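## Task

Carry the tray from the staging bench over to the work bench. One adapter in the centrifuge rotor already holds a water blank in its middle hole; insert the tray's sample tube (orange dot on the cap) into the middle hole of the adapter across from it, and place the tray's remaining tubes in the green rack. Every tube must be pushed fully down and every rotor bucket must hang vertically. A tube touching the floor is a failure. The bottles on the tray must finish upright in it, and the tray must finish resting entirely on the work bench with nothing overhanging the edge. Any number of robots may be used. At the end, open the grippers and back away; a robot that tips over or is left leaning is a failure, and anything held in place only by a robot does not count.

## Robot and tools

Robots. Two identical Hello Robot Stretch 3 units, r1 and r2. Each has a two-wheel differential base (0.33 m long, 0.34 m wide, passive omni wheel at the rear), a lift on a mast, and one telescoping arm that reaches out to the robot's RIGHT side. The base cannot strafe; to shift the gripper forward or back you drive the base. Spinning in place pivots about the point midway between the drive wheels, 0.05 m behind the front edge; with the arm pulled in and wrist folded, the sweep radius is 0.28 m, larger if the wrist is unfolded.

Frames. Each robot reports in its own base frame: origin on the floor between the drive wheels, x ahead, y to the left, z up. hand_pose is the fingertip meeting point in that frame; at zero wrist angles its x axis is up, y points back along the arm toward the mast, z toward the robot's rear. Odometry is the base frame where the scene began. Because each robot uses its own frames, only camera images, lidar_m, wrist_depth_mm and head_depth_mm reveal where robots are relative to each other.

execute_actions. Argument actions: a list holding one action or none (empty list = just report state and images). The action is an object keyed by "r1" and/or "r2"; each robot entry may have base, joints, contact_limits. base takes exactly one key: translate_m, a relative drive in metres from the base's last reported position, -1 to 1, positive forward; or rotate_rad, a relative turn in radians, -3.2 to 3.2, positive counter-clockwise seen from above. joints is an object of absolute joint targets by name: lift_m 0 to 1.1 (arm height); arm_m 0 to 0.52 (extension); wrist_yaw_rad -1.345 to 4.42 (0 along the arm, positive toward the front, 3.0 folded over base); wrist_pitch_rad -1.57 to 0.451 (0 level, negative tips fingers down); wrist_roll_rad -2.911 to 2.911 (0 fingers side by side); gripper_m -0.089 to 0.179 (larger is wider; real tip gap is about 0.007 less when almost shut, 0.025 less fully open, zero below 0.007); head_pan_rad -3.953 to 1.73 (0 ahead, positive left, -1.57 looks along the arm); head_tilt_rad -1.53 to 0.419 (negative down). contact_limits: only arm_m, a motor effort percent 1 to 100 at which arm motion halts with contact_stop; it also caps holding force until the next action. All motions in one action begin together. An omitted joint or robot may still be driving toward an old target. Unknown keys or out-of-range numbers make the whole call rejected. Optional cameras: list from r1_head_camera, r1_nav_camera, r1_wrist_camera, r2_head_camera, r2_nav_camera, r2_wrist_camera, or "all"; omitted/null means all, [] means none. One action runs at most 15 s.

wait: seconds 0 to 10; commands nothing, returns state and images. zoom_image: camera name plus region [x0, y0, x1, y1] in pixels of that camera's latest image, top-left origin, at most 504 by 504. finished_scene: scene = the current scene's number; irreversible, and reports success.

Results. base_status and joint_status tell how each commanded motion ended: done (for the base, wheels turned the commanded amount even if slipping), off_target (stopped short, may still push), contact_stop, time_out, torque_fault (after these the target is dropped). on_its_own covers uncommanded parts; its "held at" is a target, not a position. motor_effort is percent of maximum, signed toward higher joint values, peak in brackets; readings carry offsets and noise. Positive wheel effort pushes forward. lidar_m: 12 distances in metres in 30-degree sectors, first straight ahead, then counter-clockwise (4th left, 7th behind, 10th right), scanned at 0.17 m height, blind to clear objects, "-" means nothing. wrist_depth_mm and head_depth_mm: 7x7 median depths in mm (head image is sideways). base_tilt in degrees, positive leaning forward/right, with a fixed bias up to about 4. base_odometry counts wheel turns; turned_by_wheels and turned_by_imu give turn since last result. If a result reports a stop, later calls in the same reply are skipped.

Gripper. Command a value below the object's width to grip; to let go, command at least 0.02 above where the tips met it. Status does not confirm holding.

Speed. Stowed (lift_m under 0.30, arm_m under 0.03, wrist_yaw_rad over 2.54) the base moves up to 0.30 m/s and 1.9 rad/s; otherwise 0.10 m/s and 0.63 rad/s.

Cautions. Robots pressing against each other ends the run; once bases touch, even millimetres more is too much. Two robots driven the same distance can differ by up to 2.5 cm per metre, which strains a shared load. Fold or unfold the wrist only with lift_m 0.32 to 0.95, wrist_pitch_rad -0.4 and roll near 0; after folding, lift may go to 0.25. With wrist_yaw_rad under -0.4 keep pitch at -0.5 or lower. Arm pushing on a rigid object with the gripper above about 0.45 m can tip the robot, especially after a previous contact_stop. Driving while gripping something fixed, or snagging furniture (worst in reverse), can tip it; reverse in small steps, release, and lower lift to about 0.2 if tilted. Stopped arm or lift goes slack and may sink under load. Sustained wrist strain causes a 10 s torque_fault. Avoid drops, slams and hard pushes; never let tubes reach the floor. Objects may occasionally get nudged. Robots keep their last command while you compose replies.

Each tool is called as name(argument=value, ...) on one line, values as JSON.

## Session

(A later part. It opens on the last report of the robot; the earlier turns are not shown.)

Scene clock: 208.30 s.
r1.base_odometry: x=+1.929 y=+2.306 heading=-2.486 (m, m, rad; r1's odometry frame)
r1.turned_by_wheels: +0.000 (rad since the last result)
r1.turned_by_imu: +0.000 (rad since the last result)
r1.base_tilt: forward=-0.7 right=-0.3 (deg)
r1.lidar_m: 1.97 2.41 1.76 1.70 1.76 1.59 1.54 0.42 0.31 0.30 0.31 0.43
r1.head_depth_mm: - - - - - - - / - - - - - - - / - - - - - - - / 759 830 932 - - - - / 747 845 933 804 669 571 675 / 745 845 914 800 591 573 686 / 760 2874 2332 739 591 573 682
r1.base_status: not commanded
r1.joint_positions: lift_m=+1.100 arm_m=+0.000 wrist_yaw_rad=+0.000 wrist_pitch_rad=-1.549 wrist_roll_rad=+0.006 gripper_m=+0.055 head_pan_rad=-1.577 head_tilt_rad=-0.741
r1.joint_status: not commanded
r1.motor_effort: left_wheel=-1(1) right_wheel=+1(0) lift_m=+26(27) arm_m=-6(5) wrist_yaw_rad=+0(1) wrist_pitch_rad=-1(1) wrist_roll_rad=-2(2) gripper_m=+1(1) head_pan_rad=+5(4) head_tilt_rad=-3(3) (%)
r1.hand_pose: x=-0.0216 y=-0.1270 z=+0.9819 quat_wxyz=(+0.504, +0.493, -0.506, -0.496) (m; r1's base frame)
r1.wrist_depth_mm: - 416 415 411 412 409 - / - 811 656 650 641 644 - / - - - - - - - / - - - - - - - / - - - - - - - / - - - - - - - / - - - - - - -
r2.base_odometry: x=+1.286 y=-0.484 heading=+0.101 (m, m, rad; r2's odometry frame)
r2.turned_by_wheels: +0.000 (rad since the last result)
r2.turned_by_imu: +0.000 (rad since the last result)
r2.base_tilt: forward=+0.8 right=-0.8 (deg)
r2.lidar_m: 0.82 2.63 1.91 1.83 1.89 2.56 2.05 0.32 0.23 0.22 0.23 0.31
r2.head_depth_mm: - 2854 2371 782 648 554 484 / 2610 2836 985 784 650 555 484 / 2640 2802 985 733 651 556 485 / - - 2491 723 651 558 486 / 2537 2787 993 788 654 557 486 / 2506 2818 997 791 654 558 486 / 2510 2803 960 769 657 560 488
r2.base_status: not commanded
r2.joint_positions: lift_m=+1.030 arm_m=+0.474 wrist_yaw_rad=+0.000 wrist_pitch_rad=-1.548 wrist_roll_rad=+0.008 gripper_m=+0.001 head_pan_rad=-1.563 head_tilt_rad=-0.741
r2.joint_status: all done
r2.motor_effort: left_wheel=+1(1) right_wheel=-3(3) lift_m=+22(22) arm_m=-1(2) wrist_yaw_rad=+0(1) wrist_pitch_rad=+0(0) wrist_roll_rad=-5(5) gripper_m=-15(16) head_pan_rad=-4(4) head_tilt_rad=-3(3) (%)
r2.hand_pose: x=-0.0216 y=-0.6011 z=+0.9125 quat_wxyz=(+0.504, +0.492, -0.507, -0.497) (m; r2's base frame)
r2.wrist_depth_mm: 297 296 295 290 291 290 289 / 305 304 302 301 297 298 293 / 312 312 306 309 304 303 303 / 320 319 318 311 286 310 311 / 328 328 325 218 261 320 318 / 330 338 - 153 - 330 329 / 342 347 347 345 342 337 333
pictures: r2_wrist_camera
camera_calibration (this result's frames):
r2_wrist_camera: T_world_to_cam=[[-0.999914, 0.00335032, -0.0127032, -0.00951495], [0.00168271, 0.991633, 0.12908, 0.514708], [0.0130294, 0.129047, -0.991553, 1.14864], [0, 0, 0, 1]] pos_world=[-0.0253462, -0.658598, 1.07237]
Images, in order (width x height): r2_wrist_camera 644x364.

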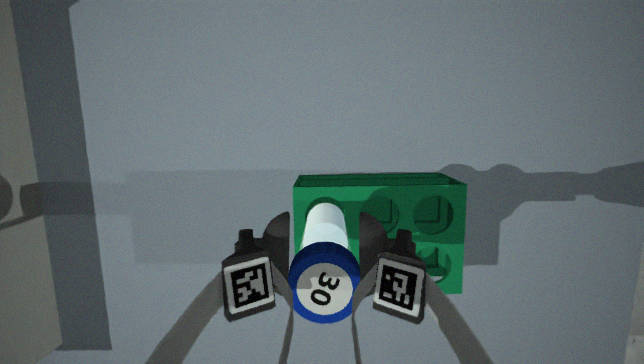

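execute_actions(actions=[{"r2":{"joints":{"lift_m":0.995}}}], cameras=["r2_wrist_camera"])

execute_actions(actions=[{"r2":{"joints":{"gripper_m":0.06}}}], cameras=[])

execute_actions(actions=[{"r2":{"joints":{"lift_m":1.1}}}], cameras=["r2_wrist_camera"])

execute_actions(actions=[{"r2":{"base":{"translate_m":0.484},"joints":{"wrist_roll_rad":1.565,"arm_m":0.475}}}], cameras=[])

execute_actions(actions=[{"r2":{"joints":{"lift_m":1.04}}}], cameras=["r2_wrist_camera"])

Scene clock: 212.93 s.
r1.base_odometry: x=+1.929 y=+2.306 heading=-2.486 (m, m, rad; r1's odometry frame)
r1.turned_by_wheels: +0.000 (rad since the last result)
r1.turned_by_imu: +0.000 (rad since the last result)
r1.base_tilt: forward=-0.7 right=-0.3 (deg)
r1.lidar_m: 1.96 2.41 1.76 1.70 1.77 1.59 1.53 0.42 0.31 0.30 0.31 0.43
r1.head_depth_mm: - - - - - - - / - - - - - - - / - - - - - - - / 759 830 931 - - - - / 747 848 932 804 667 572 674 / 750 844 913 802 593 574 686 / 760 2896 2341 737 590 573 684
r1.base_status: not commanded
r1.joint_positions: lift_m=+1.100 arm_m=+0.000 wrist_yaw_rad=+0.000 wrist_pitch_rad=-1.549 wrist_roll_rad=+0.006 gripper_m=+0.055 head_pan_rad=-1.577 head_tilt_rad=-0.741
r1.joint_status: not commanded
r1.motor_effort: left_wheel=-2(1) right_wheel=+1(1) lift_m=+27(27) arm_m=-5(5) wrist_yaw_rad=-1(0) wrist_pitch_rad=-1(1) wrist_roll_rad=-2(2) gripper_m=+1(0) head_pan_rad=+4(5) head_tilt_rad=-4(3) (%)
r1.hand_pose: x=-0.0216 y=-0.1270 z=+0.9819 quat_wxyz=(+0.504, +0.493, -0.506, -0.496) (m; r1's base frame)
r1.wrist_depth_mm: - 410 411 415 412 409 - / - 792 644 642 644 639 - / - - - - - - - / - - - - - - - / - - - - - - - / - - - - - - - / - - - - - - -
r2.base_odometry: x=+1.286 y=-0.484 heading=+0.101 (m, m, rad; r2's odometry frame)
r2.turned_by_wheels: +0.000 (rad since the last result)
r2.turned_by_imu: +0.000 (rad since the last result)
r2.base_tilt: forward=+0.6 right=-0.7 (deg)
r2.lidar_m: 0.82 2.63 1.90 1.83 1.88 2.56 2.05 0.32 0.23 0.22 0.23 0.31
r2.head_depth_mm: - 2882 2379 781 648 555 484 / - 2832 987 781 650 554 484 / - 2803 988 727 650 556 485 / - - 972 723 653 556 485 / 2521 2819 994 786 653 558 487 / 2521 2812 995 789 655 557 487 / 2522 2790 964 766 654 560 487
r2.base_status: not commanded
r2.joint_positions: lift_m=+0.995 arm_m=+0.474 wrist_yaw_rad=+0.000 wrist_pitch_rad=-1.548 wrist_roll_rad=+0.008 gripper_m=+0.001 head_pan_rad=-1.563 head_tilt_rad=-0.741
r2.joint_status: all done
r2.motor_effort: left_wheel=+1(1) right_wheel=-2(3) lift_m=+22(21) arm_m=-1(1) wrist_yaw_rad=+1(1) wrist_pitch_rad=+0(0) wrist_roll_rad=-5(5) gripper_m=-15(16) head_pan_rad=-4(4) head_tilt_rad=-3(3) (%)
r2.hand_pose: x=-0.0216 y=-0.6011 z=+0.8775 quat_wxyz=(+0.504, +0.492, -0.507, -0.497) (m; r2's base frame)
r2.wrist_depth_mm: 262 262 261 259 260 258 253 / 270 269 268 265 265 261 260 / 279 274 275 274 270 269 268 / 285 284 282 276 273 277 274 / 291 291 286 213 257 284 281 / 300 299 - 153 - 291 288 / 307 305 305 302 305 297 297
pictures: r2_wrist_camera
camera_calibration (this result's frames):
r2_wrist_camera: T_world_to_cam=[[-0.999914, 0.00335105, -0.0127032, -0.00995892], [0.00168343, 0.991633, 0.12908, 0.519223], [0.0130295, 0.129047, -0.991553, 1.11395], [0, 0, 0, 1]] pos_world=[-0.0253463, -0.658597, 1.03739]
Images, in order (width x height): r2_wrist_camera 644x364.

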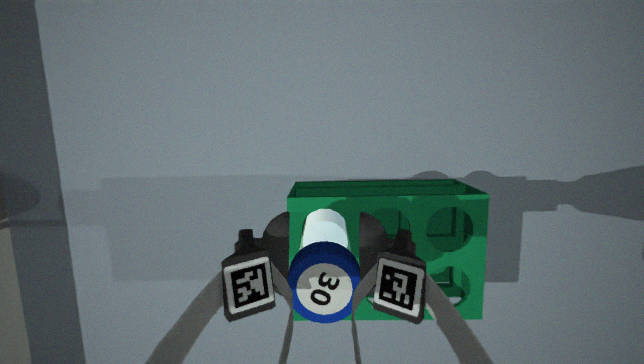

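Scene clock: 214.00 s.
r1.base_odometry: x=+1.929 y=+2.306 heading=-2.486 (m, m, rad; r1's odometry frame)
r1.turned_by_wheels: +0.000 (rad since the last result)
r1.turned_by_imu: +0.000 (rad since the last result)
r1.base_tilt: forward=-0.8 right=-0.3 (deg)
r1.lidar_m: 1.96 2.40 1.76 1.70 1.76 1.59 1.53 0.42 0.31 0.30 0.31 0.42
r1.head_depth_mm: - - - - - - - / - - - - - - - / - - - - - - - / 763 829 933 - - - - / 750 843 930 805 668 572 675 / 747 845 911 801 593 573 684 / 761 2900 2323 739 590 574 681
r1.base_status: not commanded
r1.joint_positions: lift_m=+1.100 arm_m=+0.000 wrist_yaw_rad=+0.000 wrist_pitch_rad=-1.549 wrist_roll_rad=+0.006 gripper_m=+0.055 head_pan_rad=-1.577 head_tilt_rad=-0.741
r1.joint_status: not commanded
r1.motor_effort: left_wheel=+0(2) right_wheel=+1(0) lift_m=+26(26) arm_m=-5(5) wrist_yaw_rad=+0(0) wrist_pitch_rad=-1(0) wrist_roll_rad=-2(3) gripper_m=+1(1) head_pan_rad=+5(4) head_tilt_rad=-3(3) (%)
r1.hand_pose: x=-0.0216 y=-0.1270 z=+0.9819 quat_wxyz=(+0.504, +0.493, -0.506, -0.496) (m; r1's base frame)
r1.wrist_depth_mm: - 409 421 413 411 411 - / - 782 665 647 634 655 - / - - - - - - - / - - - - - - - / - - - - - - - / - - - - - - - / - - - - - - -
r2.base_odometry: x=+1.286 y=-0.484 heading=+0.101 (m, m, rad; r2's odometry frame)
r2.turned_by_wheels: +0.000 (rad since the last result)
r2.turned_by_imu: +0.000 (rad since the last result)
r2.base_tilt: forward=+0.8 right=-0.8 (deg)
r2.lidar_m: 0.82 2.63 1.90 1.83 1.89 2.56 2.05 0.32 0.23 0.22 0.23 0.31
r2.head_depth_mm: - 2874 2377 781 648 554 484 / - 2822 985 783 650 554 484 / - 2829 989 718 652 557 485 / - - 989 723 652 557 486 / 2533 2819 995 788 653 557 486 / 2530 2815 995 789 654 558 486 / 2498 2808 962 769 655 560 487
r2.base_status: not commanded
r2.joint_positions: lift_m=+0.995 arm_m=+0.474 wrist_yaw_rad=+0.000 wrist_pitch_rad=-1.548 wrist_roll_rad=+0.008 gripper_m=+0.060 head_pan_rad=-1.563 head_tilt_rad=-0.741
r2.joint_status: all done
r2.motor_effort: left_wheel=+1(1) right_wheel=-2(3) lift_m=+21(21) arm_m=-1(1) wrist_yaw_rad=+0(0) wrist_pitch_rad=+0(0) wrist_roll_rad=-5(5) gripper_m=-1(94) head_pan_rad=-4(4) head_tilt_rad=-3(3) (%)
r2.hand_pose: x=-0.0216 y=-0.6011 z=+0.8775 quat_wxyz=(+0.504, +0.492, -0.507, -0.497) (m; r2's base frame)
r2.wrist_depth_mm: 261 261 262 258 258 257 257 / 270 269 267 266 266 262 263 / 278 276 275 272 270 271 267 / 286 282 280 276 273 275 275 / 292 293 288 222 255 282 283 / 299 297 - 164 - 291 288 / 308 309 306 304 305 302 295
pictures: none
No camera images: the call's "cameras" was empty. Leave "cameras" out to get every camera's image.

Scene clock: 215.80 s.
r1.base_odometry: x=+1.929 y=+2.306 heading=-2.486 (m, m, rad; r1's odometry frame)
r1.turned_by_wheels: +0.000 (rad since the last result)
r1.turned_by_imu: +0.000 (rad since the last result)
r1.base_tilt: forward=-0.8 right=-0.3 (deg)
r1.lidar_m: 1.96 2.41 1.77 1.70 1.77 1.59 1.53 0.42 0.31 0.30 0.31 0.43
r1.head_depth_mm: - - - - - - - / - - - - - - - / - - - - - - - / 761 829 933 - - - - / 748 843 932 805 668 571 675 / 746 844 914 803 593 574 684 / 758 2880 2321 740 590 573 682
r1.base_status: not commanded
r1.joint_positions: lift_m=+1.100 arm_m=+0.000 wrist_yaw_rad=+0.000 wrist_pitch_rad=-1.549 wrist_roll_rad=+0.006 gripper_m=+0.055 head_pan_rad=-1.577 head_tilt_rad=-0.741
r1.joint_status: not commanded
r1.motor_effort: left_wheel=+0(1) right_wheel=+0(1) lift_m=+27(27) arm_m=-6(5) wrist_yaw_rad=+0(1) wrist_pitch_rad=-1(0) wrist_roll_rad=-2(2) gripper_m=+0(1) head_pan_rad=+5(4) head_tilt_rad=-3(3) (%)
r1.hand_pose: x=-0.0216 y=-0.1270 z=+0.9819 quat_wxyz=(+0.504, +0.493, -0.506, -0.496) (m; r1's base frame)
r1.wrist_depth_mm: - 419 413 414 414 408 - / - 778 685 640 630 630 - / - - - - - - - / - - - - - - - / - - - - - - - / - - - - - - - / - - - - - - -
r2.base_odometry: x=+1.286 y=-0.484 heading=+0.101 (m, m, rad; r2's odometry frame)
r2.turned_by_wheels: +0.000 (rad since the last result)
r2.turned_by_imu: +0.000 (rad since the last result)
r2.base_tilt: forward=+0.6 right=-0.8 (deg)
r2.lidar_m: 0.82 2.63 1.90 1.83 1.89 2.55 2.05 0.32 0.23 0.22 0.23 0.31
r2.head_depth_mm: 2583 2835 2374 782 648 554 483 / 2554 2815 987 784 648 554 484 / 2557 2824 972 733 650 556 485 / - 2855 987 723 652 558 485 / 2543 2809 991 788 653 558 486 / 2504 2830 996 789 655 559 487 / 2513 2816 966 770 656 559 488
r2.base_status: not commanded
r2.joint_positions: lift_m=+1.099 arm_m=+0.474 wrist_yaw_rad=+0.000 wrist_pitch_rad=-1.548 wrist_roll_rad=+0.008 gripper_m=+0.060 head_pan_rad=-1.563 head_tilt_rad=-0.741
r2.joint_status: all done
r2.motor_effort: left_wheel=+2(1) right_wheel=-3(2) lift_m=+46(47) arm_m=-1(1) wrist_yaw_rad=+1(0) wrist_pitch_rad=+0(0) wrist_roll_rad=-5(5) gripper_m=+1(0) head_pan_rad=-4(4) head_tilt_rad=-3(4) (%)
r2.hand_pose: x=-0.0216 y=-0.6011 z=+0.9815 quat_wxyz=(+0.504, +0.492, -0.507, -0.497) (m; r2's base frame)
r2.wrist_depth_mm: 339 362 360 359 359 357 356 / 341 374 366 370 364 368 365 / 335 387 379 376 375 373 377 / 346 394 390 354 380 383 - / 372 406 398 339 392 391 - / 382 414 - 411 - 402 - / 405 429 427 416 417 417 -
pictures: r2_wrist_camera
camera_calibration (this result's frames):
r2_wrist_camera: T_world_to_cam=[[-0.999914, 0.00334951, -0.0127032, -0.00863869], [0.00168191, 0.991633, 0.12908, 0.505797], [0.0130293, 0.129047, -0.991553, 1.21707], [0, 0, 0, 1]] pos_world=[-0.0253462, -0.658595, 1.14139]
Images, in order (width x height): r2_wrist_camera 644x364.

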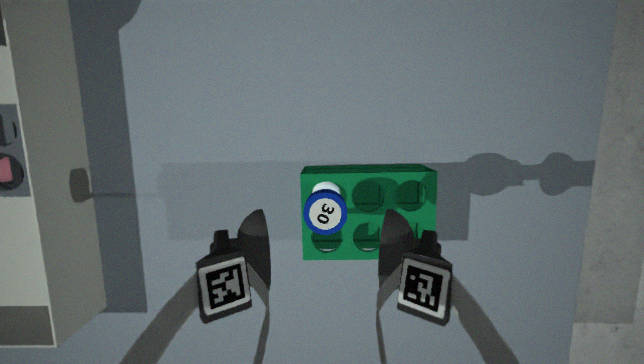

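Scene clock: 221.97 s.
r1.base_odometry: x=+1.929 y=+2.306 heading=-2.486 (m, m, rad; r1's odometry frame)
r1.turned_by_wheels: +0.000 (rad since the last result)
r1.turned_by_imu: +0.000 (rad since the last result)
r1.base_tilt: forward=-0.7 right=-0.2 (deg)
r1.lidar_m: 1.97 2.41 1.76 1.70 1.77 1.59 1.54 0.42 0.31 0.30 0.31 0.42
r1.head_depth_mm: - - - - - - - / - - - - - - - / - - - - - - - / 762 831 931 - - - - / 746 843 930 805 668 570 674 / 746 845 912 803 592 574 686 / 761 2861 2363 740 591 573 684
r1.base_status: not commanded
r1.joint_positions: lift_m=+1.100 arm_m=+0.000 wrist_yaw_rad=+0.000 wrist_pitch_rad=-1.549 wrist_roll_rad=+0.006 gripper_m=+0.055 head_pan_rad=-1.577 head_tilt_rad=-0.741
r1.joint_status: not commanded
r1.motor_effort: left_wheel=+0(1) right_wheel=+0(0) lift_m=+26(26) arm_m=-6(6) wrist_yaw_rad=+0(1) wrist_pitch_rad=-1(0) wrist_roll_rad=-2(2) gripper_m=+1(1) head_pan_rad=+5(5) head_tilt_rad=-4(3) (%)
r1.hand_pose: x=-0.0216 y=-0.1270 z=+0.9819 quat_wxyz=(+0.504, +0.493, -0.506, -0.496) (m; r1's base frame)
r1.wrist_depth_mm: - 419 408 410 415 417 - / - 790 660 629 645 635 - / - - - - - - - / - - - - - - - / - - - - - - - / - - - - - - - / - - - - - - -
r2.base_odometry: x=+1.767 y=-0.435 heading=+0.101 (m, m, rad; r2's odometry frame)
r2.turned_by_wheels: +0.000 (rad since the last result)
r2.turned_by_imu: -0.001 (rad since the last result)
r2.base_tilt: forward=+0.9 right=-0.9 (deg)
r2.lidar_m: 1.06 2.63 1.91 1.83 1.89 2.57 2.53 0.31 0.22 0.22 0.22 0.30
r2.head_depth_mm: 2570 2854 981 734 618 554 483 / 2536 2821 795 733 619 555 484 / 2531 2814 912 738 617 557 485 / - 2819 894 568 609 557 485 / 2529 2821 993 738 621 558 487 / 2517 2813 997 791 655 559 487 / 2501 2809 2425 792 655 559 488
r2.base_status: done
r2.joint_positions: lift_m=+1.099 arm_m=+0.475 wrist_yaw_rad=+0.000 wrist_pitch_rad=-1.548 wrist_roll_rad=+1.557 gripper_m=+0.060 head_pan_rad=-1.563 head_tilt_rad=-0.741
r2.joint_status: all done
r2.motor_effort: left_wheel=+2(6) right_wheel=-3(4) lift_m=+46(46) arm_m=+4(2) wrist_yaw_rad=+1(0) wrist_pitch_rad=+0(0) wrist_roll_rad=+5(5) gripper_m=+1(2) head_pan_rad=-4(4) head_tilt_rad=-3(3) (%)
r2.hand_pose: x=-0.0215 y=-0.6012 z=+0.9815 quat_wxyz=(+0.005, +0.004, -0.715, -0.699) (m; r2's base frame)
r2.wrist_depth_mm: 371 296 354 298 357 353 353 / 374 371 366 308 366 356 357 / 386 380 383 374 376 368 365 / 404 390 389 335 379 381 388 / 412 384 397 334 305 244 388 / 425 412 - 408 - 213 399 / - 427 426 416 421 411 412
pictures: none
No camera images: the call's "cameras" was empty. Leave "cameras" out to get every camera's image.

Scene clock: 223.33 s.
r1.base_odometry: x=+1.929 y=+2.306 heading=-2.486 (m, m, rad; r1's odometry frame)
r1.turned_by_wheels: +0.000 (rad since the last result)
r1.turned_by_imu: +0.000 (rad since the last result)
r1.base_tilt: forward=-0.7 right=-0.2 (deg)
r1.lidar_m: 1.97 2.41 1.76 1.70 1.76 1.59 1.53 0.42 0.31 0.30 0.31 0.42
r1.head_depth_mm: - - - - - - - / - - - - - - - / - - - - - - - / 759 831 931 - - - - / 747 845 928 801 667 572 675 / 750 847 914 802 591 574 685 / 762 2863 2363 740 590 573 683
r1.base_status: not commanded
r1.joint_positions: lift_m=+1.100 arm_m=+0.000 wrist_yaw_rad=+0.000 wrist_pitch_rad=-1.549 wrist_roll_rad=+0.006 gripper_m=+0.055 head_pan_rad=-1.577 head_tilt_rad=-0.741
r1.joint_status: not commanded
r1.motor_effort: left_wheel=+0(1) right_wheel=+1(0) lift_m=+27(26) arm_m=-6(6) wrist_yaw_rad=+0(1) wrist_pitch_rad=-1(1) wrist_roll_rad=-2(2) gripper_m=+1(1) head_pan_rad=+5(5) head_tilt_rad=-3(4) (%)
r1.hand_pose: x=-0.0216 y=-0.1270 z=+0.9819 quat_wxyz=(+0.504, +0.493, -0.506, -0.496) (m; r1's base frame)
r1.wrist_depth_mm: - 416 417 418 405 413 - / - 769 646 653 641 628 - / - - - - - - - / - - - - - - - / - - - - - - - / - - - - - - - / - - - - - - -
r2.base_odometry: x=+1.767 y=-0.435 heading=+0.101 (m, m, rad; r2's odometry frame)
r2.turned_by_wheels: +0.000 (rad since the last result)
r2.turned_by_imu: +0.000 (rad since the last result)
r2.base_tilt: forward=+0.7 right=-0.8 (deg)
r2.lidar_m: 1.06 2.64 1.91 1.84 1.90 2.57 2.53 0.31 0.22 0.22 0.22 0.30
r2.head_depth_mm: 2660 2832 984 732 618 555 483 / 2596 2820 794 733 619 555 484 / 2618 2838 911 738 617 556 485 / - 2836 2484 569 608 555 486 / 2544 2808 992 738 620 558 487 / 2529 2821 996 788 654 559 486 / 2505 2806 2416 791 657 559 488
r2.base_status: not commanded
r2.joint_positions: lift_m=+1.040 arm_m=+0.475 wrist_yaw_rad=+0.000 wrist_pitch_rad=-1.548 wrist_roll_rad=+1.557 gripper_m=+0.060 head_pan_rad=-1.563 head_tilt_rad=-0.741
r2.joint_status: all done
r2.motor_effort: left_wheel=+1(2) right_wheel=-3(3) lift_m=+21(42) arm_m=+3(4) wrist_yaw_rad=+0(1) wrist_pitch_rad=+0(0) wrist_roll_rad=+5(5) gripper_m=+0(0) head_pan_rad=-4(4) head_tilt_rad=-3(4) (%)
r2.hand_pose: x=-0.0215 y=-0.6012 z=+0.9225 quat_wxyz=(+0.005, +0.004, -0.715, -0.699) (m; r2's base frame)
r2.wrist_depth_mm: 270 293 299 186 296 295 295 / 272 312 305 250 303 301 304 / 280 321 315 317 312 310 307 / 290 329 323 275 324 316 319 / 297 337 336 263 306 218 324 / 307 310 - 278 - 186 186 / 363 358 360 358 351 190 150
pictures: r2_wrist_camera
camera_calibration (this result's frames):
r2_wrist_camera: T_world_to_cam=[[-0.0179804, 0.999198, -0.0357642, 0.631854], [0.988422, 0.0231536, 0.14995, -0.066698], [0.150658, -0.0326539, -0.988047, 1.06109], [0, 0, 0, 1]] pos_world=[-0.0825755, -0.595155, 1.08101]
Images, in order (width x height): r2_wrist_camera 644x364.

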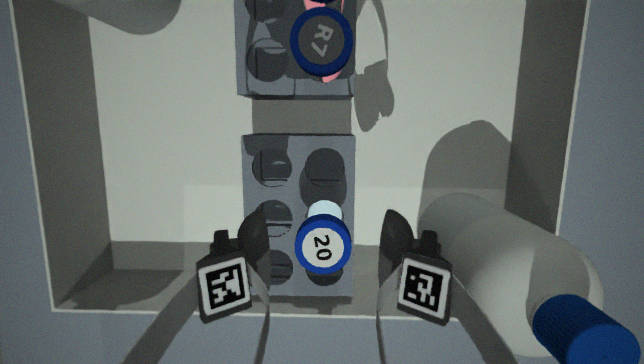

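execute_actions(actions=[{"r2":{"base":{"translate_m":0.002},"joints":{"lift_m":0.99}}}], cameras=[])

execute_actions(actions=[{"r2":{"joints":{"gripper_m":0}}}], cameras=[])

execute_actions(actions=[{"r2":{"joints":{"lift_m":1.1}}}], cameras=["r2_wrist_camera"])

execute_actions(actions=[{"r2":{"base":{"translate_m":-0.565},"joints":{"wrist_roll_rad":0,"arm_m":0.474}}}], cameras=[])

execute_actions(actions=[{"r2":{"joints":{"lift_m":1.035}}}], cameras=["r2_wrist_camera"])

Scene clock: 227.50 s.
r1.base_odometry: x=+1.929 y=+2.306 heading=-2.486 (m, m, rad; r1's odometry frame)
r1.turned_by_wheels: +0.000 (rad since the last result)
r1.turned_by_imu: +0.000 (rad since the last result)
r1.base_tilt: forward=-0.7 right=-0.3 (deg)
r1.lidar_m: 1.97 2.41 1.76 1.70 1.76 1.59 1.53 0.42 0.31 0.30 0.31 0.42
r1.head_depth_mm: - - - - - - - / - - - - - - - / - - - - - - - / 759 831 933 - - - - / 747 846 931 804 669 571 676 / 748 845 915 803 592 573 685 / 761 2887 2336 739 590 573 681
r1.base_status: not commanded
r1.joint_positions: lift_m=+1.100 arm_m=+0.000 wrist_yaw_rad=+0.000 wrist_pitch_rad=-1.549 wrist_roll_rad=+0.006 gripper_m=+0.055 head_pan_rad=-1.577 head_tilt_rad=-0.741
r1.joint_status: not commanded
r1.motor_effort: left_wheel=+0(1) right_wheel=+1(1) lift_m=+27(26) arm_m=-5(6) wrist_yaw_rad=+0(0) wrist_pitch_rad=-1(1) wrist_roll_rad=-2(2) gripper_m=+2(0) head_pan_rad=+5(6) head_tilt_rad=-3(4) (%)
r1.hand_pose: x=-0.0216 y=-0.1270 z=+0.9819 quat_wxyz=(+0.504, +0.493, -0.506, -0.496) (m; r1's base frame)
r1.wrist_depth_mm: - 413 406 417 410 412 - / - 764 656 633 637 621 - / - - - - - - - / - - - - - - - / - - - - - - - / - - - - - - - / - - - - - - -
r2.base_odometry: x=+1.769 y=-0.435 heading=+0.101 (m, m, rad; r2's odometry frame)
r2.turned_by_wheels: +0.000 (rad since the last result)
r2.turned_by_imu: +0.000 (rad since the last result)
r2.base_tilt: forward=+0.6 right=-0.8 (deg)
r2.lidar_m: 1.06 2.64 1.91 1.83 1.90 2.57 2.53 0.31 0.22 0.22 0.22 0.30
r2.head_depth_mm: - - 983 733 618 553 483 / - 2823 792 733 619 555 485 / - 2811 914 738 617 556 485 / - - 903 562 608 556 485 / 2549 2790 992 765 622 559 486 / 2503 2815 994 790 654 560 487 / 2502 2788 2415 791 656 559 487
r2.base_status: done
r2.joint_positions: lift_m=+0.990 arm_m=+0.475 wrist_yaw_rad=+0.000 wrist_pitch_rad=-1.548 wrist_roll_rad=+1.557 gripper_m=+0.060 head_pan_rad=-1.563 head_tilt_rad=-0.741
r2.joint_status: all done
r2.motor_effort: left_wheel=+1(6) right_wheel=-3(6) lift_m=+21(22) arm_m=+4(4) wrist_yaw_rad=+1(0) wrist_pitch_rad=+0(0) wrist_roll_rad=+5(5) gripper_m=+1(1) head_pan_rad=-4(4) head_tilt_rad=-3(3) (%)
r2.hand_pose: x=-0.0215 y=-0.6012 z=+0.8725 quat_wxyz=(+0.005, +0.004, -0.715, -0.699) (m; r2's base frame)
r2.wrist_depth_mm: 257 256 224 137 249 249 213 / 259 261 252 203 257 253 212 / 267 269 265 262 265 261 212 / 274 275 266 212 273 268 222 / 274 283 279 216 275 211 221 / 270 289 - 156 - 168 143 / 241 243 234 226 234 151 134
pictures: none
No camera images: the call's "cameras" was empty. Leave "cameras" out to get every camera's image.

Scene clock: 228.60 s.
r1.base_odometry: x=+1.929 y=+2.306 heading=-2.486 (m, m, rad; r1's odometry frame)
r1.turned_by_wheels: +0.000 (rad since the last result)
r1.turned_by_imu: +0.000 (rad since the last result)
r1.base_tilt: forward=-0.7 right=-0.3 (deg)
r1.lidar_m: 1.96 2.41 1.77 1.70 1.77 1.59 1.54 0.42 0.31 0.30 0.31 0.42
r1.head_depth_mm: - - - - - - - / - - - - - - - / - - - - - - - / 762 829 935 - - - - / 747 845 930 803 667 571 676 / 749 844 913 801 593 574 685 / 761 2888 2365 741 591 573 684
r1.base_status: not commanded
r1.joint_positions: lift_m=+1.100 arm_m=+0.000 wrist_yaw_rad=+0.000 wrist_pitch_rad=-1.549 wrist_roll_rad=+0.006 gripper_m=+0.055 head_pan_rad=-1.577 head_tilt_rad=-0.741
r1.joint_status: not commanded
r1.motor_effort: left_wheel=-1(0) right_wheel=+0(1) lift_m=+26(27) arm_m=-7(7) wrist_yaw_rad=+0(0) wrist_pitch_rad=-1(1) wrist_roll_rad=-2(2) gripper_m=-1(1) head_pan_rad=+5(5) head_tilt_rad=-3(4) (%)
r1.hand_pose: x=-0.0216 y=-0.1270 z=+0.9819 quat_wxyz=(+0.504, +0.493, -0.506, -0.496) (m; r1's base frame)
r1.wrist_depth_mm: - 418 418 415 414 415 - / - 783 651 644 632 633 - / - - - - - - - / - - - - - - - / - - - - - - - / - - - - - - - / - - - - - - -
r2.base_odometry: x=+1.769 y=-0.435 heading=+0.101 (m, m, rad; r2's odometry frame)
r2.turned_by_wheels: +0.000 (rad since the last result)
r2.turned_by_imu: +0.000 (rad since the last result)
r2.base_tilt: forward=+0.8 right=-0.9 (deg)
r2.lidar_m: 1.06 2.64 1.91 1.83 1.89 2.57 2.53 0.31 0.22 0.22 0.22 0.30
r2.head_depth_mm: - - 981 734 619 555 484 / - 2809 791 731 620 556 485 / - 2810 916 737 617 555 484 / - - 903 562 609 556 486 / 2526 2803 995 765 622 558 487 / 2518 2803 996 790 655 558 486 / 2527 2809 2426 793 655 560 487
r2.base_status: not commanded
r2.joint_positions: lift_m=+0.990 arm_m=+0.475 wrist_yaw_rad=+0.000 wrist_pitch_rad=-1.548 wrist_roll_rad=+1.557 gripper_m=+0.001 head_pan_rad=-1.563 head_tilt_rad=-0.741
r2.joint_status: all done
r2.motor_effort: left_wheel=+1(1) right_wheel=-3(3) lift_m=+22(22) arm_m=+4(3) wrist_yaw_rad=+1(0) wrist_pitch_rad=+0(0) wrist_roll_rad=+5(5) gripper_m=-15(100) head_pan_rad=-4(4) head_tilt_rad=-3(3) (%)
r2.hand_pose: x=-0.0215 y=-0.6012 z=+0.8725 quat_wxyz=(+0.005, +0.004, -0.715, -0.699) (m; r2's base frame)
r2.wrist_depth_mm: 255 255 227 137 250 249 212 / 261 261 251 202 258 254 211 / 268 270 265 262 263 263 212 / 274 276 265 213 270 268 221 / 277 285 281 214 275 211 221 / 271 289 - 153 - 172 142 / 242 244 232 227 235 153 134
pictures: none
No camera images: the call's "cameras" was empty. Leave "cameras" out to get every camera's image.

Scene clock: 230.43 s.
r1.base_odometry: x=+1.929 y=+2.306 heading=-2.486 (m, m, rad; r1's odometry frame)
r1.turned_by_wheels: +0.000 (rad since the last result)
r1.turned_by_imu: +0.000 (rad since the last result)
r1.base_tilt: forward=-0.7 right=-0.3 (deg)
r1.lidar_m: 1.96 2.40 1.76 1.70 1.76 1.59 1.54 0.42 0.31 0.30 0.31 0.42
r1.head_depth_mm: - - - - - - - / - - - - - - - / - - - - - - - / 762 832 932 - - - - / 747 846 930 803 667 573 675 / 747 844 914 804 593 573 684 / 761 2865 2372 739 590 574 682
r1.base_status: not commanded
r1.joint_positions: lift_m=+1.100 arm_m=+0.000 wrist_yaw_rad=+0.000 wrist_pitch_rad=-1.549 wrist_roll_rad=+0.006 gripper_m=+0.055 head_pan_rad=-1.577 head_tilt_rad=-0.741
r1.joint_status: not commanded
r1.motor_effort: left_wheel=-2(2) right_wheel=+0(0) lift_m=+27(26) arm_m=-5(6) wrist_yaw_rad=-1(1) wrist_pitch_rad=-1(1) wrist_roll_rad=-2(2) gripper_m=+1(1) head_pan_rad=+5(4) head_tilt_rad=-4(4) (%)
r1.hand_pose: x=-0.0216 y=-0.1270 z=+0.9819 quat_wxyz=(+0.504, +0.493, -0.506, -0.496) (m; r1's base frame)
r1.wrist_depth_mm: - 421 418 414 411 413 - / - 773 659 641 641 643 - / - - - - - - - / - - - - - - - / - - - - - - - / - - - - - - - / - - - - - - -
r2.base_odometry: x=+1.769 y=-0.435 heading=+0.101 (m, m, rad; r2's odometry frame)
r2.turned_by_wheels: +0.000 (rad since the last result)
r2.turned_by_imu: +0.000 (rad since the last result)
r2.base_tilt: forward=+0.6 right=-0.9 (deg)
r2.lidar_m: 1.06 2.64 1.91 1.84 1.90 2.57 2.54 0.31 0.22 0.22 0.22 0.30
r2.head_depth_mm: 2568 2836 981 733 619 555 483 / 2560 2828 792 731 620 556 484 / 2521 2816 913 739 617 555 484 / - 2849 887 568 608 556 486 / 2534 2800 990 765 623 557 486 / 2522 2810 997 792 654 559 487 / 2501 2786 2419 791 656 560 487
r2.base_status: not commanded
r2.joint_positions: lift_m=+1.099 arm_m=+0.475 wrist_yaw_rad=+0.000 wrist_pitch_rad=-1.548 wrist_roll_rad=+1.557 gripper_m=+0.001 head_pan_rad=-1.563 head_tilt_rad=-0.741
r2.joint_status: all done
r2.motor_effort: left_wheel=+1(2) right_wheel=-3(3) lift_m=+46(48) arm_m=+3(3) wrist_yaw_rad=+1(0) wrist_pitch_rad=+0(0) wrist_roll_rad=+5(5) gripper_m=-16(15) head_pan_rad=-4(4) head_tilt_rad=-3(4) (%)
r2.hand_pose: x=-0.0215 y=-0.6012 z=+0.9815 quat_wxyz=(+0.005, +0.004, -0.715, -0.699) (m; r2's base frame)
r2.wrist_depth_mm: 366 301 355 296 355 347 355 / 373 364 363 309 366 358 363 / 392 376 376 369 369 366 372 / 395 388 388 354 375 380 380 / 411 376 393 223 295 246 396 / 428 419 - 152 - 220 400 / - 429 425 424 417 417 409
pictures: r2_wrist_camera
camera_calibration (this result's frames):
r2_wrist_camera: T_world_to_cam=[[-0.0179456, 0.999199, -0.0357642, 0.633966], [0.988423, 0.0231193, 0.149951, -0.0755656], [0.150658, -0.0326592, -0.988046, 1.11938], [0, 0, 0, 1]] pos_world=[-0.0825754, -0.595153, 1.14]
Images, in order (width x height): r2_wrist_camera 644x364.

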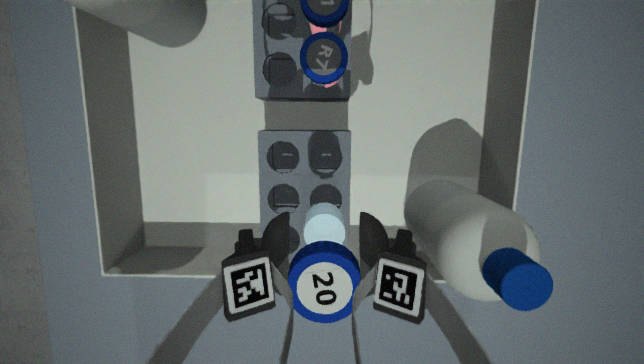

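Scene clock: 237.17 s.
r1.base_odometry: x=+1.929 y=+2.306 heading=-2.486 (m, m, rad; r1's odometry frame)
r1.turned_by_wheels: +0.000 (rad since the last result)
r1.turned_by_imu: +0.000 (rad since the last result)
r1.base_tilt: forward=-0.8 right=-0.3 (deg)
r1.lidar_m: 1.97 2.40 1.76 1.70 1.76 1.59 1.53 0.42 0.31 0.30 0.31 0.42
r1.head_depth_mm: - - - - - - - / - - - - - - - / - - - - - - - / 759 829 930 - - - - / 747 846 929 805 669 571 675 / 748 845 911 804 593 574 684 / 760 2906 2347 739 590 573 683
r1.base_status: not commanded
r1.joint_positions: lift_m=+1.100 arm_m=+0.000 wrist_yaw_rad=+0.000 wrist_pitch_rad=-1.549 wrist_roll_rad=+0.006 gripper_m=+0.055 head_pan_rad=-1.577 head_tilt_rad=-0.741
r1.joint_status: not commanded
r1.motor_effort: left_wheel=-1(2) right_wheel=+0(1) lift_m=+26(27) arm_m=-6(5) wrist_yaw_rad=-1(0) wrist_pitch_rad=-1(1) wrist_roll_rad=-2(2) gripper_m=-1(0) head_pan_rad=+4(5) head_tilt_rad=-3(3) (%)
r1.hand_pose: x=-0.0216 y=-0.1270 z=+0.9819 quat_wxyz=(+0.504, +0.493, -0.506, -0.496) (m; r1's base frame)
r1.wrist_depth_mm: - 412 412 415 408 416 - / - 793 643 657 633 625 - / - - - - - - - / - - - - - - - / - - - - - - - / - - - - - - - / - - - - - - -
r2.base_odometry: x=+1.207 y=-0.492 heading=+0.101 (m, m, rad; r2's odometry frame)
r2.turned_by_wheels: +0.000 (rad since the last result)
r2.turned_by_imu: +0.002 (rad since the last result)
r2.base_tilt: forward=+0.7 right=-0.9 (deg)
r2.lidar_m: 0.83 2.63 1.91 1.82 1.89 2.57 1.97 2.14 0.23 0.22 0.23 0.31
r2.head_depth_mm: 2570 2836 2387 1903 649 554 484 / 2552 2826 2310 783 648 555 484 / 2558 2812 983 756 651 556 485 / - 2816 889 716 651 557 486 / 2529 2800 989 787 653 558 487 / 2515 2815 994 788 654 559 487 / 2514 2815 1000 791 656 559 487
r2.base_status: done
r2.joint_positions: lift_m=+1.099 arm_m=+0.474 wrist_yaw_rad=+0.000 wrist_pitch_rad=-1.548 wrist_roll_rad=+0.008 gripper_m=+0.001 head_pan_rad=-1.563 head_tilt_rad=-0.741
r2.joint_status: all done
r2.motor_effort: left_wheel=+1(2) right_wheel=-3(10) lift_m=+45(46) arm_m=-1(2) wrist_yaw_rad=+0(0) wrist_pitch_rad=+0(0) wrist_roll_rad=-5(7) gripper_m=-15(15) head_pan_rad=-4(4) head_tilt_rad=-3(3) (%)
r2.hand_pose: x=-0.0216 y=-0.6011 z=+0.9815 quat_wxyz=(+0.504, +0.492, -0.507, -0.497) (m; r2's base frame)
r2.wrist_depth_mm: 365 365 362 363 361 359 - / 372 371 373 370 366 369 - / 387 381 377 383 374 378 - / 394 391 390 325 386 383 - / 407 403 395 224 392 396 - / 418 417 - 152 - 412 - / 431 422 424 420 423 - -
pictures: none
No camera images: the call's "cameras" was empty. Leave "cameras" out to get every camera's image.

Scene clock: 238.60 s.
r1.base_odometry: x=+1.929 y=+2.306 heading=-2.486 (m, m, rad; r1's odometry frame)
r1.turned_by_wheels: +0.000 (rad since the last result)
r1.turned_by_imu: +0.000 (rad since the last result)
r1.base_tilt: forward=-0.7 right=-0.2 (deg)
r1.lidar_m: 1.96 2.40 1.76 1.70 1.76 1.59 1.53 0.42 0.31 0.30 0.31 0.42
r1.head_depth_mm: - - - - - - - / - - - - - - - / - - - - - - - / 759 829 937 - - - - / 747 845 930 803 668 572 674 / 747 844 914 803 593 574 685 / 759 2896 2354 737 590 573 683
r1.base_status: not commanded
r1.joint_positions: lift_m=+1.100 arm_m=+0.000 wrist_yaw_rad=+0.000 wrist_pitch_rad=-1.549 wrist_roll_rad=+0.006 gripper_m=+0.055 head_pan_rad=-1.577 head_tilt_rad=-0.741
r1.joint_status: not commanded
r1.motor_effort: left_wheel=-1(1) right_wheel=+0(0) lift_m=+27(27) arm_m=-5(6) wrist_yaw_rad=+0(0) wrist_pitch_rad=-1(1) wrist_roll_rad=-2(2) gripper_m=+1(1) head_pan_rad=+5(5) head_tilt_rad=-4(3) (%)
r1.hand_pose: x=-0.0216 y=-0.1270 z=+0.9819 quat_wxyz=(+0.504, +0.493, -0.506, -0.496) (m; r1's base frame)
r1.wrist_depth_mm: - 416 412 411 418 410 - / - 783 656 649 637 626 - / - - - - - - - / - - - - - - - / - - - - - - - / - - - - - - - / - - - - - - -
r2.base_odometry: x=+1.207 y=-0.492 heading=+0.101 (m, m, rad; r2's odometry frame)
r2.turned_by_wheels: +0.000 (rad since the last result)
r2.turned_by_imu: +0.000 (rad since the last result)
r2.base_tilt: forward=+0.7 right=-0.9 (deg)
r2.lidar_m: 0.82 2.62 1.90 1.83 1.89 2.56 1.96 2.13 0.23 0.22 0.23 0.31
r2.head_depth_mm: 2655 2825 2382 1887 649 554 483 / 2609 2842 2297 784 650 555 484 / 2645 2835 987 756 652 556 485 / - - 2503 701 651 557 486 / 2524 2819 990 787 653 557 486 / 2518 2816 995 789 656 559 488 / 2516 2821 999 791 656 559 487
r2.base_status: not commanded
r2.joint_positions: lift_m=+1.035 arm_m=+0.474 wrist_yaw_rad=+0.000 wrist_pitch_rad=-1.548 wrist_roll_rad=+0.008 gripper_m=+0.001 head_pan_rad=-1.563 head_tilt_rad=-0.741
r2.joint_status: all done
r2.motor_effort: left_wheel=+2(1) right_wheel=-3(3) lift_m=+22(43) arm_m=-1(1) wrist_yaw_rad=+1(1) wrist_pitch_rad=+0(0) wrist_roll_rad=-5(5) gripper_m=-16(15) head_pan_rad=-3(4) head_tilt_rad=-3(4) (%)
r2.hand_pose: x=-0.0216 y=-0.6011 z=+0.9175 quat_wxyz=(+0.504, +0.492, -0.507, -0.497) (m; r2's base frame)
r2.wrist_depth_mm: 305 301 298 299 294 294 - / 310 306 305 306 303 298 - / 318 317 315 316 310 308 - / 329 324 323 261 318 316 - / 336 332 330 224 324 326 - / 344 342 - 152 - 335 - / 354 354 353 349 349 344 -
pictures: r2_wrist_camera
camera_calibration (this result's frames):
r2_wrist_camera: T_world_to_cam=[[-0.999913, 0.0034137, -0.012705, -0.00941182], [0.00174534, 0.991633, 0.129079, 0.514051], [0.0130393, 0.129046, -0.991553, 1.15361], [0, 0, 0, 1]] pos_world=[-0.0253505, -0.658586, 1.07739]
Images, in order (width x height): r2_wrist_camera 644x364.

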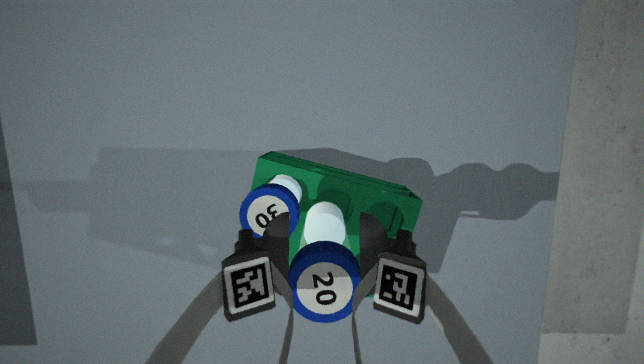

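execute_actions(actions=[{"r2":{"joints":{"lift_m":1.1}}}], cameras=[])

execute_actions(actions=[{"r2":{"joints":{"arm_m":0.52}}}], cameras=["r2_wrist_camera"])

Scene clock: 241.07 s.
r1.base_odometry: x=+1.929 y=+2.306 heading=-2.486 (m, m, rad; r1's odometry frame)
r1.turned_by_wheels: +0.000 (rad since the last result)
r1.turned_by_imu: +0.000 (rad since the last result)
r1.base_tilt: forward=-0.8 right=-0.4 (deg)
r1.lidar_m: 1.96 2.41 1.76 1.69 1.77 1.59 1.54 0.42 0.31 0.30 0.31 0.42
r1.head_depth_mm: - - - - - - - / - - - - - - - / - - - - - - - / 762 826 935 - - - - / 746 845 930 802 669 572 673 / 747 845 913 804 592 574 686 / 763 2879 2349 738 591 573 684
r1.base_status: not commanded
r1.joint_positions: lift_m=+1.100 arm_m=+0.000 wrist_yaw_rad=+0.000 wrist_pitch_rad=-1.549 wrist_roll_rad=+0.006 gripper_m=+0.055 head_pan_rad=-1.577 head_tilt_rad=-0.741
r1.joint_status: not commanded
r1.motor_effort: left_wheel=+0(1) right_wheel=+1(0) lift_m=+27(26) arm_m=-5(5) wrist_yaw_rad=+0(1) wrist_pitch_rad=-1(0) wrist_roll_rad=-2(2) gripper_m=+1(1) head_pan_rad=+5(4) head_tilt_rad=-3(3) (%)
r1.hand_pose: x=-0.0216 y=-0.1270 z=+0.9819 quat_wxyz=(+0.504, +0.493, -0.506, -0.496) (m; r1's base frame)
r1.wrist_depth_mm: - 419 412 414 417 404 - / - 797 655 638 640 636 - / - - - - - - - / - - - - - - - / - - - - - - - / - - - - - - - / - - - - - - -
r2.base_odometry: x=+1.207 y=-0.492 heading=+0.101 (m, m, rad; r2's odometry frame)
r2.turned_by_wheels: +0.000 (rad since the last result)
r2.turned_by_imu: +0.000 (rad since the last result)
r2.base_tilt: forward=+0.7 right=-0.9 (deg)
r2.lidar_m: 0.83 2.63 1.90 1.83 1.88 2.56 1.97 2.14 0.23 0.22 0.23 0.31
r2.head_depth_mm: 2573 2865 2380 1897 648 554 483 / 2561 2840 2299 784 650 556 484 / 2569 2799 983 758 651 556 485 / - 2856 891 715 653 556 485 / 2536 2804 994 787 653 558 486 / 2529 2846 994 791 655 558 487 / 2532 2796 998 790 656 559 487
r2.base_status: not commanded
r2.joint_positions: lift_m=+1.099 arm_m=+0.474 wrist_yaw_rad=+0.000 wrist_pitch_rad=-1.548 wrist_roll_rad=+0.008 gripper_m=+0.001 head_pan_rad=-1.563 head_tilt_rad=-0.741
r2.joint_status: all done
r2.motor_effort: left_wheel=+1(1) right_wheel=-3(3) lift_m=+46(48) arm_m=-1(1) wrist_yaw_rad=+0(1) wrist_pitch_rad=+0(0) wrist_roll_rad=-5(5) gripper_m=-14(16) head_pan_rad=-4(4) head_tilt_rad=-4(3) (%)
r2.hand_pose: x=-0.0216 y=-0.6011 z=+0.9815 quat_wxyz=(+0.504, +0.492, -0.507, -0.497) (m; r2's base frame)
r2.wrist_depth_mm: 366 356 360 359 356 357 - / 375 372 370 368 367 367 - / 384 383 384 374 374 377 - / 395 395 390 327 383 385 - / 408 401 397 223 395 400 - / 414 414 - 152 - 407 - / 437 428 426 421 418 - -
pictures: none
No camera images: the call's "cameras" was empty. Leave "cameras" out to get every camera's image.

Scene clock: 242.50 s.
r1.base_odometry: x=+1.929 y=+2.306 heading=-2.486 (m, m, rad; r1's odometry frame)
r1.turned_by_wheels: +0.000 (rad since the last result)
r1.turned_by_imu: +0.000 (rad since the last result)
r1.base_tilt: forward=-0.8 right=-0.3 (deg)
r1.lidar_m: 1.96 2.41 1.76 1.70 1.77 1.59 1.54 0.42 0.31 0.30 0.31 0.42
r1.head_depth_mm: - - - - - - - / - - - - - - - / - - - - - - - / 758 828 932 - - - - / 748 846 930 804 668 571 674 / 749 845 916 803 592 573 686 / 761 2874 2347 738 591 571 681
r1.base_status: not commanded
r1.joint_positions: lift_m=+1.100 arm_m=+0.000 wrist_yaw_rad=+0.000 wrist_pitch_rad=-1.549 wrist_roll_rad=+0.006 gripper_m=+0.055 head_pan_rad=-1.577 head_tilt_rad=-0.741
r1.joint_status: not commanded
r1.motor_effort: left_wheel=-1(0) right_wheel=+1(0) lift_m=+26(27) arm_m=-5(5) wrist_yaw_rad=+0(0) wrist_pitch_rad=-1(1) wrist_roll_rad=-2(2) gripper_m=+0(1) head_pan_rad=+5(5) head_tilt_rad=-3(3) (%)
r1.hand_pose: x=-0.0216 y=-0.1270 z=+0.9819 quat_wxyz=(+0.504, +0.493, -0.506, -0.496) (m; r1's base frame)
r1.wrist_depth_mm: - 418 415 413 414 409 - / - 794 654 648 642 627 - / - - - - - - - / - - - - - - - / - - - - - - - / - - - - - - - / - - - - - - -
r2.base_odometry: x=+1.207 y=-0.492 heading=+0.101 (m, m, rad; r2's odometry frame)
r2.turned_by_wheels: +0.000 (rad since the last result)
r2.turned_by_imu: +0.000 (rad since the last result)
r2.base_tilt: forward=+0.7 right=-0.9 (deg)
r2.lidar_m: 0.83 2.62 1.91 1.83 1.89 2.56 1.97 2.14 0.23 0.22 0.23 0.31
r2.head_depth_mm: 2590 2825 2391 1893 649 554 484 / 2591 2836 2289 783 650 555 484 / 2569 2809 987 755 651 556 485 / - 2862 921 716 652 557 485 / 2523 2804 992 787 654 557 486 / 2494 2823 994 791 654 559 487 / 2513 2800 997 791 656 559 487
r2.base_status: not commanded
r2.joint_positions: lift_m=+1.099 arm_m=+0.519 wrist_yaw_rad=+0.000 wrist_pitch_rad=-1.548 wrist_roll_rad=+0.008 gripper_m=+0.001 head_pan_rad=-1.563 head_tilt_rad=-0.741
r2.joint_status: all done
r2.motor_effort: left_wheel=+1(1) right_wheel=-3(2) lift_m=+46(46) arm_m=+3(5) wrist_yaw_rad=+1(0) wrist_pitch_rad=+0(0) wrist_roll_rad=-5(5) gripper_m=-15(16) head_pan_rad=-4(4) head_tilt_rad=-3(2) (%)
r2.hand_pose: x=-0.0216 y=-0.6455 z=+0.9815 quat_wxyz=(+0.504, +0.492, -0.507, -0.497) (m; r2's base frame)
r2.wrist_depth_mm: 364 368 361 362 360 357 - / 376 373 373 369 365 370 - / 382 385 377 376 371 377 - / 397 391 391 386 382 388 - / 403 401 395 224 396 394 - / 412 415 - 152 - 410 - / 427 420 429 421 418 - -
pictures: r2_wrist_camera
camera_calibration (this result's frames):
r2_wrist_camera: T_world_to_cam=[[-0.999914, 0.0032118, -0.0127007, -0.00858179], [0.00154566, 0.991633, 0.12908, 0.549865], [0.013009, 0.129049, -0.991553, 1.2228], [0, 0, 0, 1]] pos_world=[-0.0253383, -0.703038, 1.14138]
Images, in order (width x height): r2_wrist_camera 644x364.

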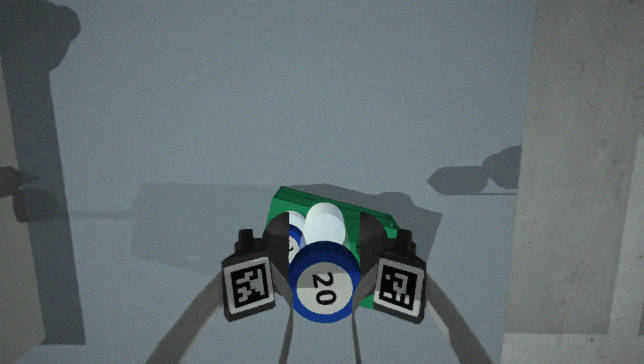

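execute_actions(actions=[{"r2":{"joints":{"arm_m":0.4},"base":{"translate_m":0.05}}}], cameras=["r2_wrist_camera"])

Scene clock: 245.63 s.
r1.base_odometry: x=+1.929 y=+2.306 heading=-2.486 (m, m, rad; r1's odometry frame)
r1.turned_by_wheels: +0.000 (rad since the last result)
r1.turned_by_imu: +0.000 (rad since the last result)
r1.base_tilt: forward=-0.7 right=-0.3 (deg)
r1.lidar_m: 1.97 2.41 1.76 1.70 1.77 1.59 1.54 0.42 0.31 0.30 0.31 0.42
r1.head_depth_mm: - - - - - - - / - - - - - - - / - - - - - - - / 760 831 934 - - - - / 747 846 930 804 669 571 674 / 747 846 913 800 593 573 683 / 760 2873 2335 742 591 572 683
r1.base_status: not commanded
r1.joint_positions: lift_m=+1.100 arm_m=+0.000 wrist_yaw_rad=+0.000 wrist_pitch_rad=-1.549 wrist_roll_rad=+0.006 gripper_m=+0.055 head_pan_rad=-1.577 head_tilt_rad=-0.741
r1.joint_status: not commanded
r1.motor_effort: left_wheel=+0(0) right_wheel=+1(1) lift_m=+26(27) arm_m=-6(5) wrist_yaw_rad=+0(1) wrist_pitch_rad=-1(1) wrist_roll_rad=-2(2) gripper_m=+0(0) head_pan_rad=+5(5) head_tilt_rad=-3(4) (%)
r1.hand_pose: x=-0.0216 y=-0.1270 z=+0.9819 quat_wxyz=(+0.504, +0.493, -0.506, -0.496) (m; r1's base frame)
r1.wrist_depth_mm: - 414 420 413 414 408 - / - 762 647 645 642 640 - / - - - - - - - / - - - - - - - / - - - - - - - / - - - - - - - / - - - - - - -
r2.base_odometry: x=+1.257 y=-0.487 heading=+0.101 (m, m, rad; r2's odometry frame)
r2.turned_by_wheels: +0.000 (rad since the last result)
r2.turned_by_imu: +0.000 (rad since the last result)
r2.base_tilt: forward=+0.6 right=-0.9 (deg)
r2.lidar_m: 0.82 2.64 1.90 1.82 1.88 2.56 2.02 0.31 0.23 0.22 0.23 0.31
r2.head_depth_mm: 2573 2833 2360 779 649 555 484 / 2581 2827 987 784 650 555 484 / 2552 2802 988 764 645 556 485 / - 2862 920 676 636 557 485 / 2523 2795 993 787 653 559 486 / 2534 2821 994 790 655 559 487 / 2507 2812 1000 791 656 560 488
r2.base_status: done
r2.joint_positions: lift_m=+1.099 arm_m=+0.400 wrist_yaw_rad=+0.000 wrist_pitch_rad=-1.546 wrist_roll_rad=+0.007 gripper_m=+0.001 head_pan_rad=-1.563 head_tilt_rad=-0.741
r2.joint_status: all done
r2.motor_effort: left_wheel=+1(5) right_wheel=-3(5) lift_m=+45(46) arm_m=-1(2) wrist_yaw_rad=+0(0) wrist_pitch_rad=-1(1) wrist_roll_rad=-4(5) gripper_m=-15(16) head_pan_rad=-4(4) head_tilt_rad=-3(4) (%)
r2.hand_pose: x=-0.0216 y=-0.5275 z=+0.9814 quat_wxyz=(+0.505, +0.492, -0.507, -0.496) (m; r2's base frame)
r2.wrist_depth_mm: 363 363 360 361 360 356 - / 366 370 367 368 369 364 - / 372 382 381 377 377 371 - / 372 393 386 328 365 383 - / 376 404 401 222 395 396 - / 419 405 - 152 - 407 - / 435 427 424 418 415 418 -
pictures: r2_wrist_camera
camera_calibration (this result's frames):
r2_wrist_camera: T_world_to_cam=[[-0.999918, 0.00180865, -0.0126786, -0.00972714], [0.000180407, 0.991869, 0.127265, 0.43477], [0.0128057, 0.127252, -0.991788, 1.20684], [0, 0, 0, 1]] pos_world=[-0.0252592, -0.58479, 1.14147]
Images, in order (width x height): r2_wrist_camera 644x364.

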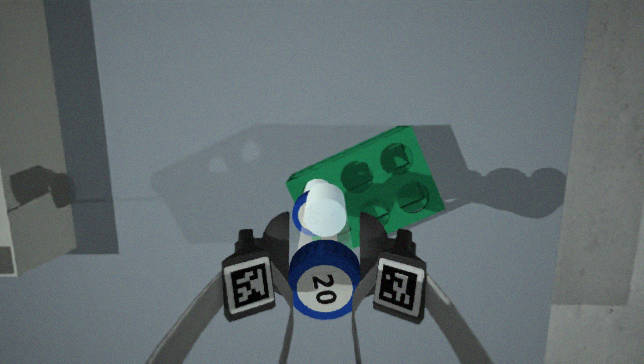

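execute_actions(actions=[{"r2":{"base":{"translate_m":-0.088}}}], cameras=["r2_wrist_camera"])

execute_actions(actions=[{"r2":{"joints":{"lift_m":1.05}}}], cameras=["r2_wrist_camera"])

Scene clock: 250.50 s.
r1.base_odometry: x=+1.929 y=+2.306 heading=-2.486 (m, m, rad; r1's odometry frame)
r1.turned_by_wheels: +0.000 (rad since the last result)
r1.turned_by_imu: +0.000 (rad since the last result)
r1.base_tilt: forward=-0.7 right=-0.2 (deg)
r1.lidar_m: 1.97 2.41 1.76 1.70 1.76 1.59 1.53 0.42 0.31 0.30 0.31 0.42
r1.head_depth_mm: - - - - - - - / - - - - - - - / - - - - - - - / 762 831 931 - - - - / 746 842 929 803 669 570 674 / 747 844 913 804 591 574 686 / 760 2868 2352 739 591 573 683
r1.base_status: not commanded
r1.joint_positions: lift_m=+1.100 arm_m=+0.000 wrist_yaw_rad=+0.000 wrist_pitch_rad=-1.549 wrist_roll_rad=+0.006 gripper_m=+0.055 head_pan_rad=-1.577 head_tilt_rad=-0.741
r1.joint_status: not commanded
r1.motor_effort: left_wheel=-1(1) right_wheel=+1(0) lift_m=+27(26) arm_m=-6(5) wrist_yaw_rad=+0(0) wrist_pitch_rad=-1(1) wrist_roll_rad=-2(2) gripper_m=+1(1) head_pan_rad=+5(5) head_tilt_rad=-3(3) (%)
r1.hand_pose: x=-0.0216 y=-0.1270 z=+0.9819 quat_wxyz=(+0.504, +0.493, -0.506, -0.496) (m; r1's base frame)
r1.wrist_depth_mm: - 416 415 416 412 408 - / - 781 653 640 638 647 - / - - - - - - - / - - - - - - - / - - - - - - - / - - - - - - - / - - - - - - -
r2.base_odometry: x=+1.170 y=-0.495 heading=+0.101 (m, m, rad; r2's odometry frame)
r2.turned_by_wheels: +0.000 (rad since the last result)
r2.turned_by_imu: +0.000 (rad since the last result)
r2.base_tilt: forward=+0.8 right=-0.8 (deg)
r2.lidar_m: 0.83 2.62 1.90 1.83 1.89 2.56 1.93 2.11 0.23 0.22 0.23 0.31
r2.head_depth_mm: 2566 2833 2394 1895 1507 555 484 / 2581 2835 2376 783 650 555 484 / 2574 2805 988 784 650 556 485 / - 2879 922 697 652 557 486 / 2541 2812 993 765 638 558 486 / 2528 2834 995 791 654 557 487 / 2531 2786 998 792 656 559 487
r2.base_status: done
r2.joint_positions: lift_m=+1.099 arm_m=+0.400 wrist_yaw_rad=+0.000 wrist_pitch_rad=-1.546 wrist_roll_rad=+0.007 gripper_m=+0.001 head_pan_rad=-1.563 head_tilt_rad=-0.741
r2.joint_status: not commanded
r2.motor_effort: left_wheel=+1(2) right_wheel=-2(9) lift_m=+45(45) arm_m=-1(1) wrist_yaw_rad=+0(0) wrist_pitch_rad=-1(1) wrist_roll_rad=-4(4) gripper_m=-15(16) head_pan_rad=-4(3) head_tilt_rad=-3(3) (%)
r2.hand_pose: x=-0.0216 y=-0.5275 z=+0.9814 quat_wxyz=(+0.505, +0.492, -0.507, -0.496) (m; r2's base frame)
r2.wrist_depth_mm: 367 364 362 362 360 - - / 373 369 372 370 365 - - / 383 379 378 373 372 - - / 392 394 328 329 388 - - / 406 400 368 223 394 - - / 414 413 - 152 - - - / 428 431 421 415 417 - -
pictures: r2_wrist_camera
camera_calibration (this result's frames):
r2_wrist_camera: T_world_to_cam=[[-0.999918, 0.00180622, -0.0126786, -0.00972847], [0.000177996, 0.991869, 0.127265, 0.434766], [0.0128054, 0.127252, -0.991788, 1.20683], [0, 0, 0, 1]] pos_world=[-0.0252591, -0.584786, 1.14147]
Images, in order (width x height): r2_wrist_camera 644x364.

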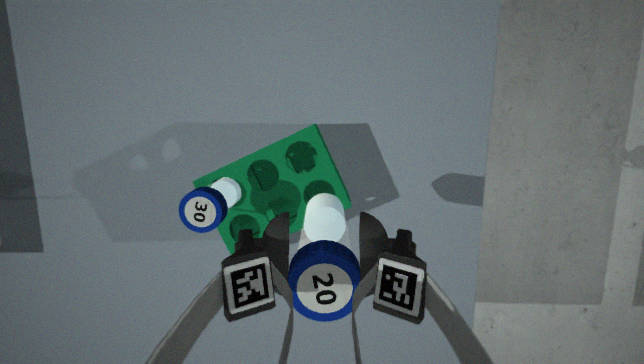

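Scene clock: 251.80 s.
r1.base_odometry: x=+1.929 y=+2.306 heading=-2.486 (m, m, rad; r1's odometry frame)
r1.turned_by_wheels: +0.000 (rad since the last result)
r1.turned_by_imu: +0.000 (rad since the last result)
r1.base_tilt: forward=-0.8 right=-0.2 (deg)
r1.lidar_m: 1.97 2.41 1.76 1.70 1.77 1.59 1.53 0.42 0.31 0.30 0.31 0.43
r1.head_depth_mm: - - - - - - - / - - - - - - - / - - - - - - - / 760 829 932 - - - - / 748 843 931 803 669 570 674 / 748 847 914 807 593 574 683 / 760 2833 2343 739 592 572 682
r1.base_status: not commanded
r1.joint_positions: lift_m=+1.100 arm_m=+0.000 wrist_yaw_rad=+0.000 wrist_pitch_rad=-1.549 wrist_roll_rad=+0.006 gripper_m=+0.055 head_pan_rad=-1.577 head_tilt_rad=-0.741
r1.joint_status: not commanded
r1.motor_effort: left_wheel=-1(1) right_wheel=+0(0) lift_m=+27(27) arm_m=-6(6) wrist_yaw_rad=+0(0) wrist_pitch_rad=-1(1) wrist_roll_rad=-2(2) gripper_m=+2(1) head_pan_rad=+5(5) head_tilt_rad=-3(3) (%)
r1.hand_pose: x=-0.0216 y=-0.1270 z=+0.9819 quat_wxyz=(+0.504, +0.493, -0.506, -0.496) (m; r1's base frame)
r1.wrist_depth_mm: - 419 417 408 419 412 - / - 771 650 641 633 637 - / - - - - - - - / - - - - - - - / - - - - - - - / - - - - - - - / - - - - - - -
r2.base_odometry: x=+1.170 y=-0.495 heading=+0.101 (m, m, rad; r2's odometry frame)
r2.turned_by_wheels: +0.000 (rad since the last result)
r2.turned_by_imu: +0.000 (rad since the last result)
r2.base_tilt: forward=+0.7 right=-1.0 (deg)
r2.lidar_m: 0.83 2.63 1.91 1.82 1.88 2.56 1.93 2.10 0.23 0.22 0.23 0.31
r2.head_depth_mm: 2612 2840 2392 1899 1503 554 483 / 2621 2830 2376 785 650 555 484 / - 2794 987 784 650 556 484 / - - 990 697 652 557 486 / 2547 2808 995 763 638 558 486 / 2552 2826 997 791 655 558 487 / 2522 2803 999 792 656 559 487
r2.base_status: not commanded
r2.joint_positions: lift_m=+1.050 arm_m=+0.400 wrist_yaw_rad=+0.000 wrist_pitch_rad=-1.546 wrist_roll_rad=+0.007 gripper_m=+0.001 head_pan_rad=-1.563 head_tilt_rad=-0.741
r2.joint_status: all done
r2.motor_effort: left_wheel=+1(1) right_wheel=-3(3) lift_m=+22(43) arm_m=-1(1) wrist_yaw_rad=+1(1) wrist_pitch_rad=-1(1) wrist_roll_rad=-4(4) gripper_m=-15(15) head_pan_rad=-4(3) head_tilt_rad=-3(3) (%)
r2.hand_pose: x=-0.0216 y=-0.5275 z=+0.9324 quat_wxyz=(+0.505, +0.492, -0.507, -0.496) (m; r2's base frame)
r2.wrist_depth_mm: 316 318 316 314 313 308 - / 323 325 323 319 320 320 - / 335 329 332 325 324 325 - / 339 339 280 304 337 338 - / 352 350 283 222 343 - - / 362 358 - 151 - - - / 376 370 370 364 369 - -
pictures: r2_wrist_camera
camera_calibration (this result's frames):
r2_wrist_camera: T_world_to_cam=[[-0.999918, 0.00180617, -0.0126786, -0.01035], [0.00017795, 0.991869, 0.127265, 0.440998], [0.0128054, 0.127252, -0.991788, 1.15822], [0, 0, 0, 1]] pos_world=[-0.0252591, -0.584779, 1.09245]
Images, in order (width x height): r2_wrist_camera 644x364.

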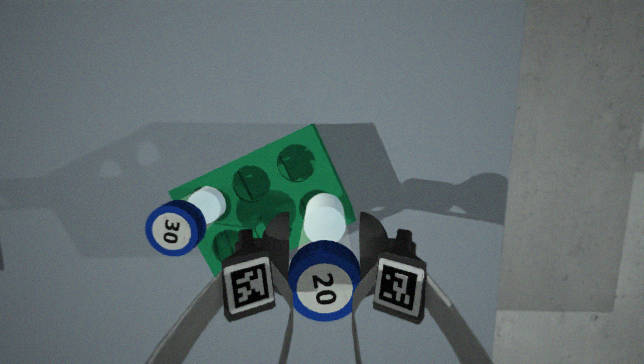

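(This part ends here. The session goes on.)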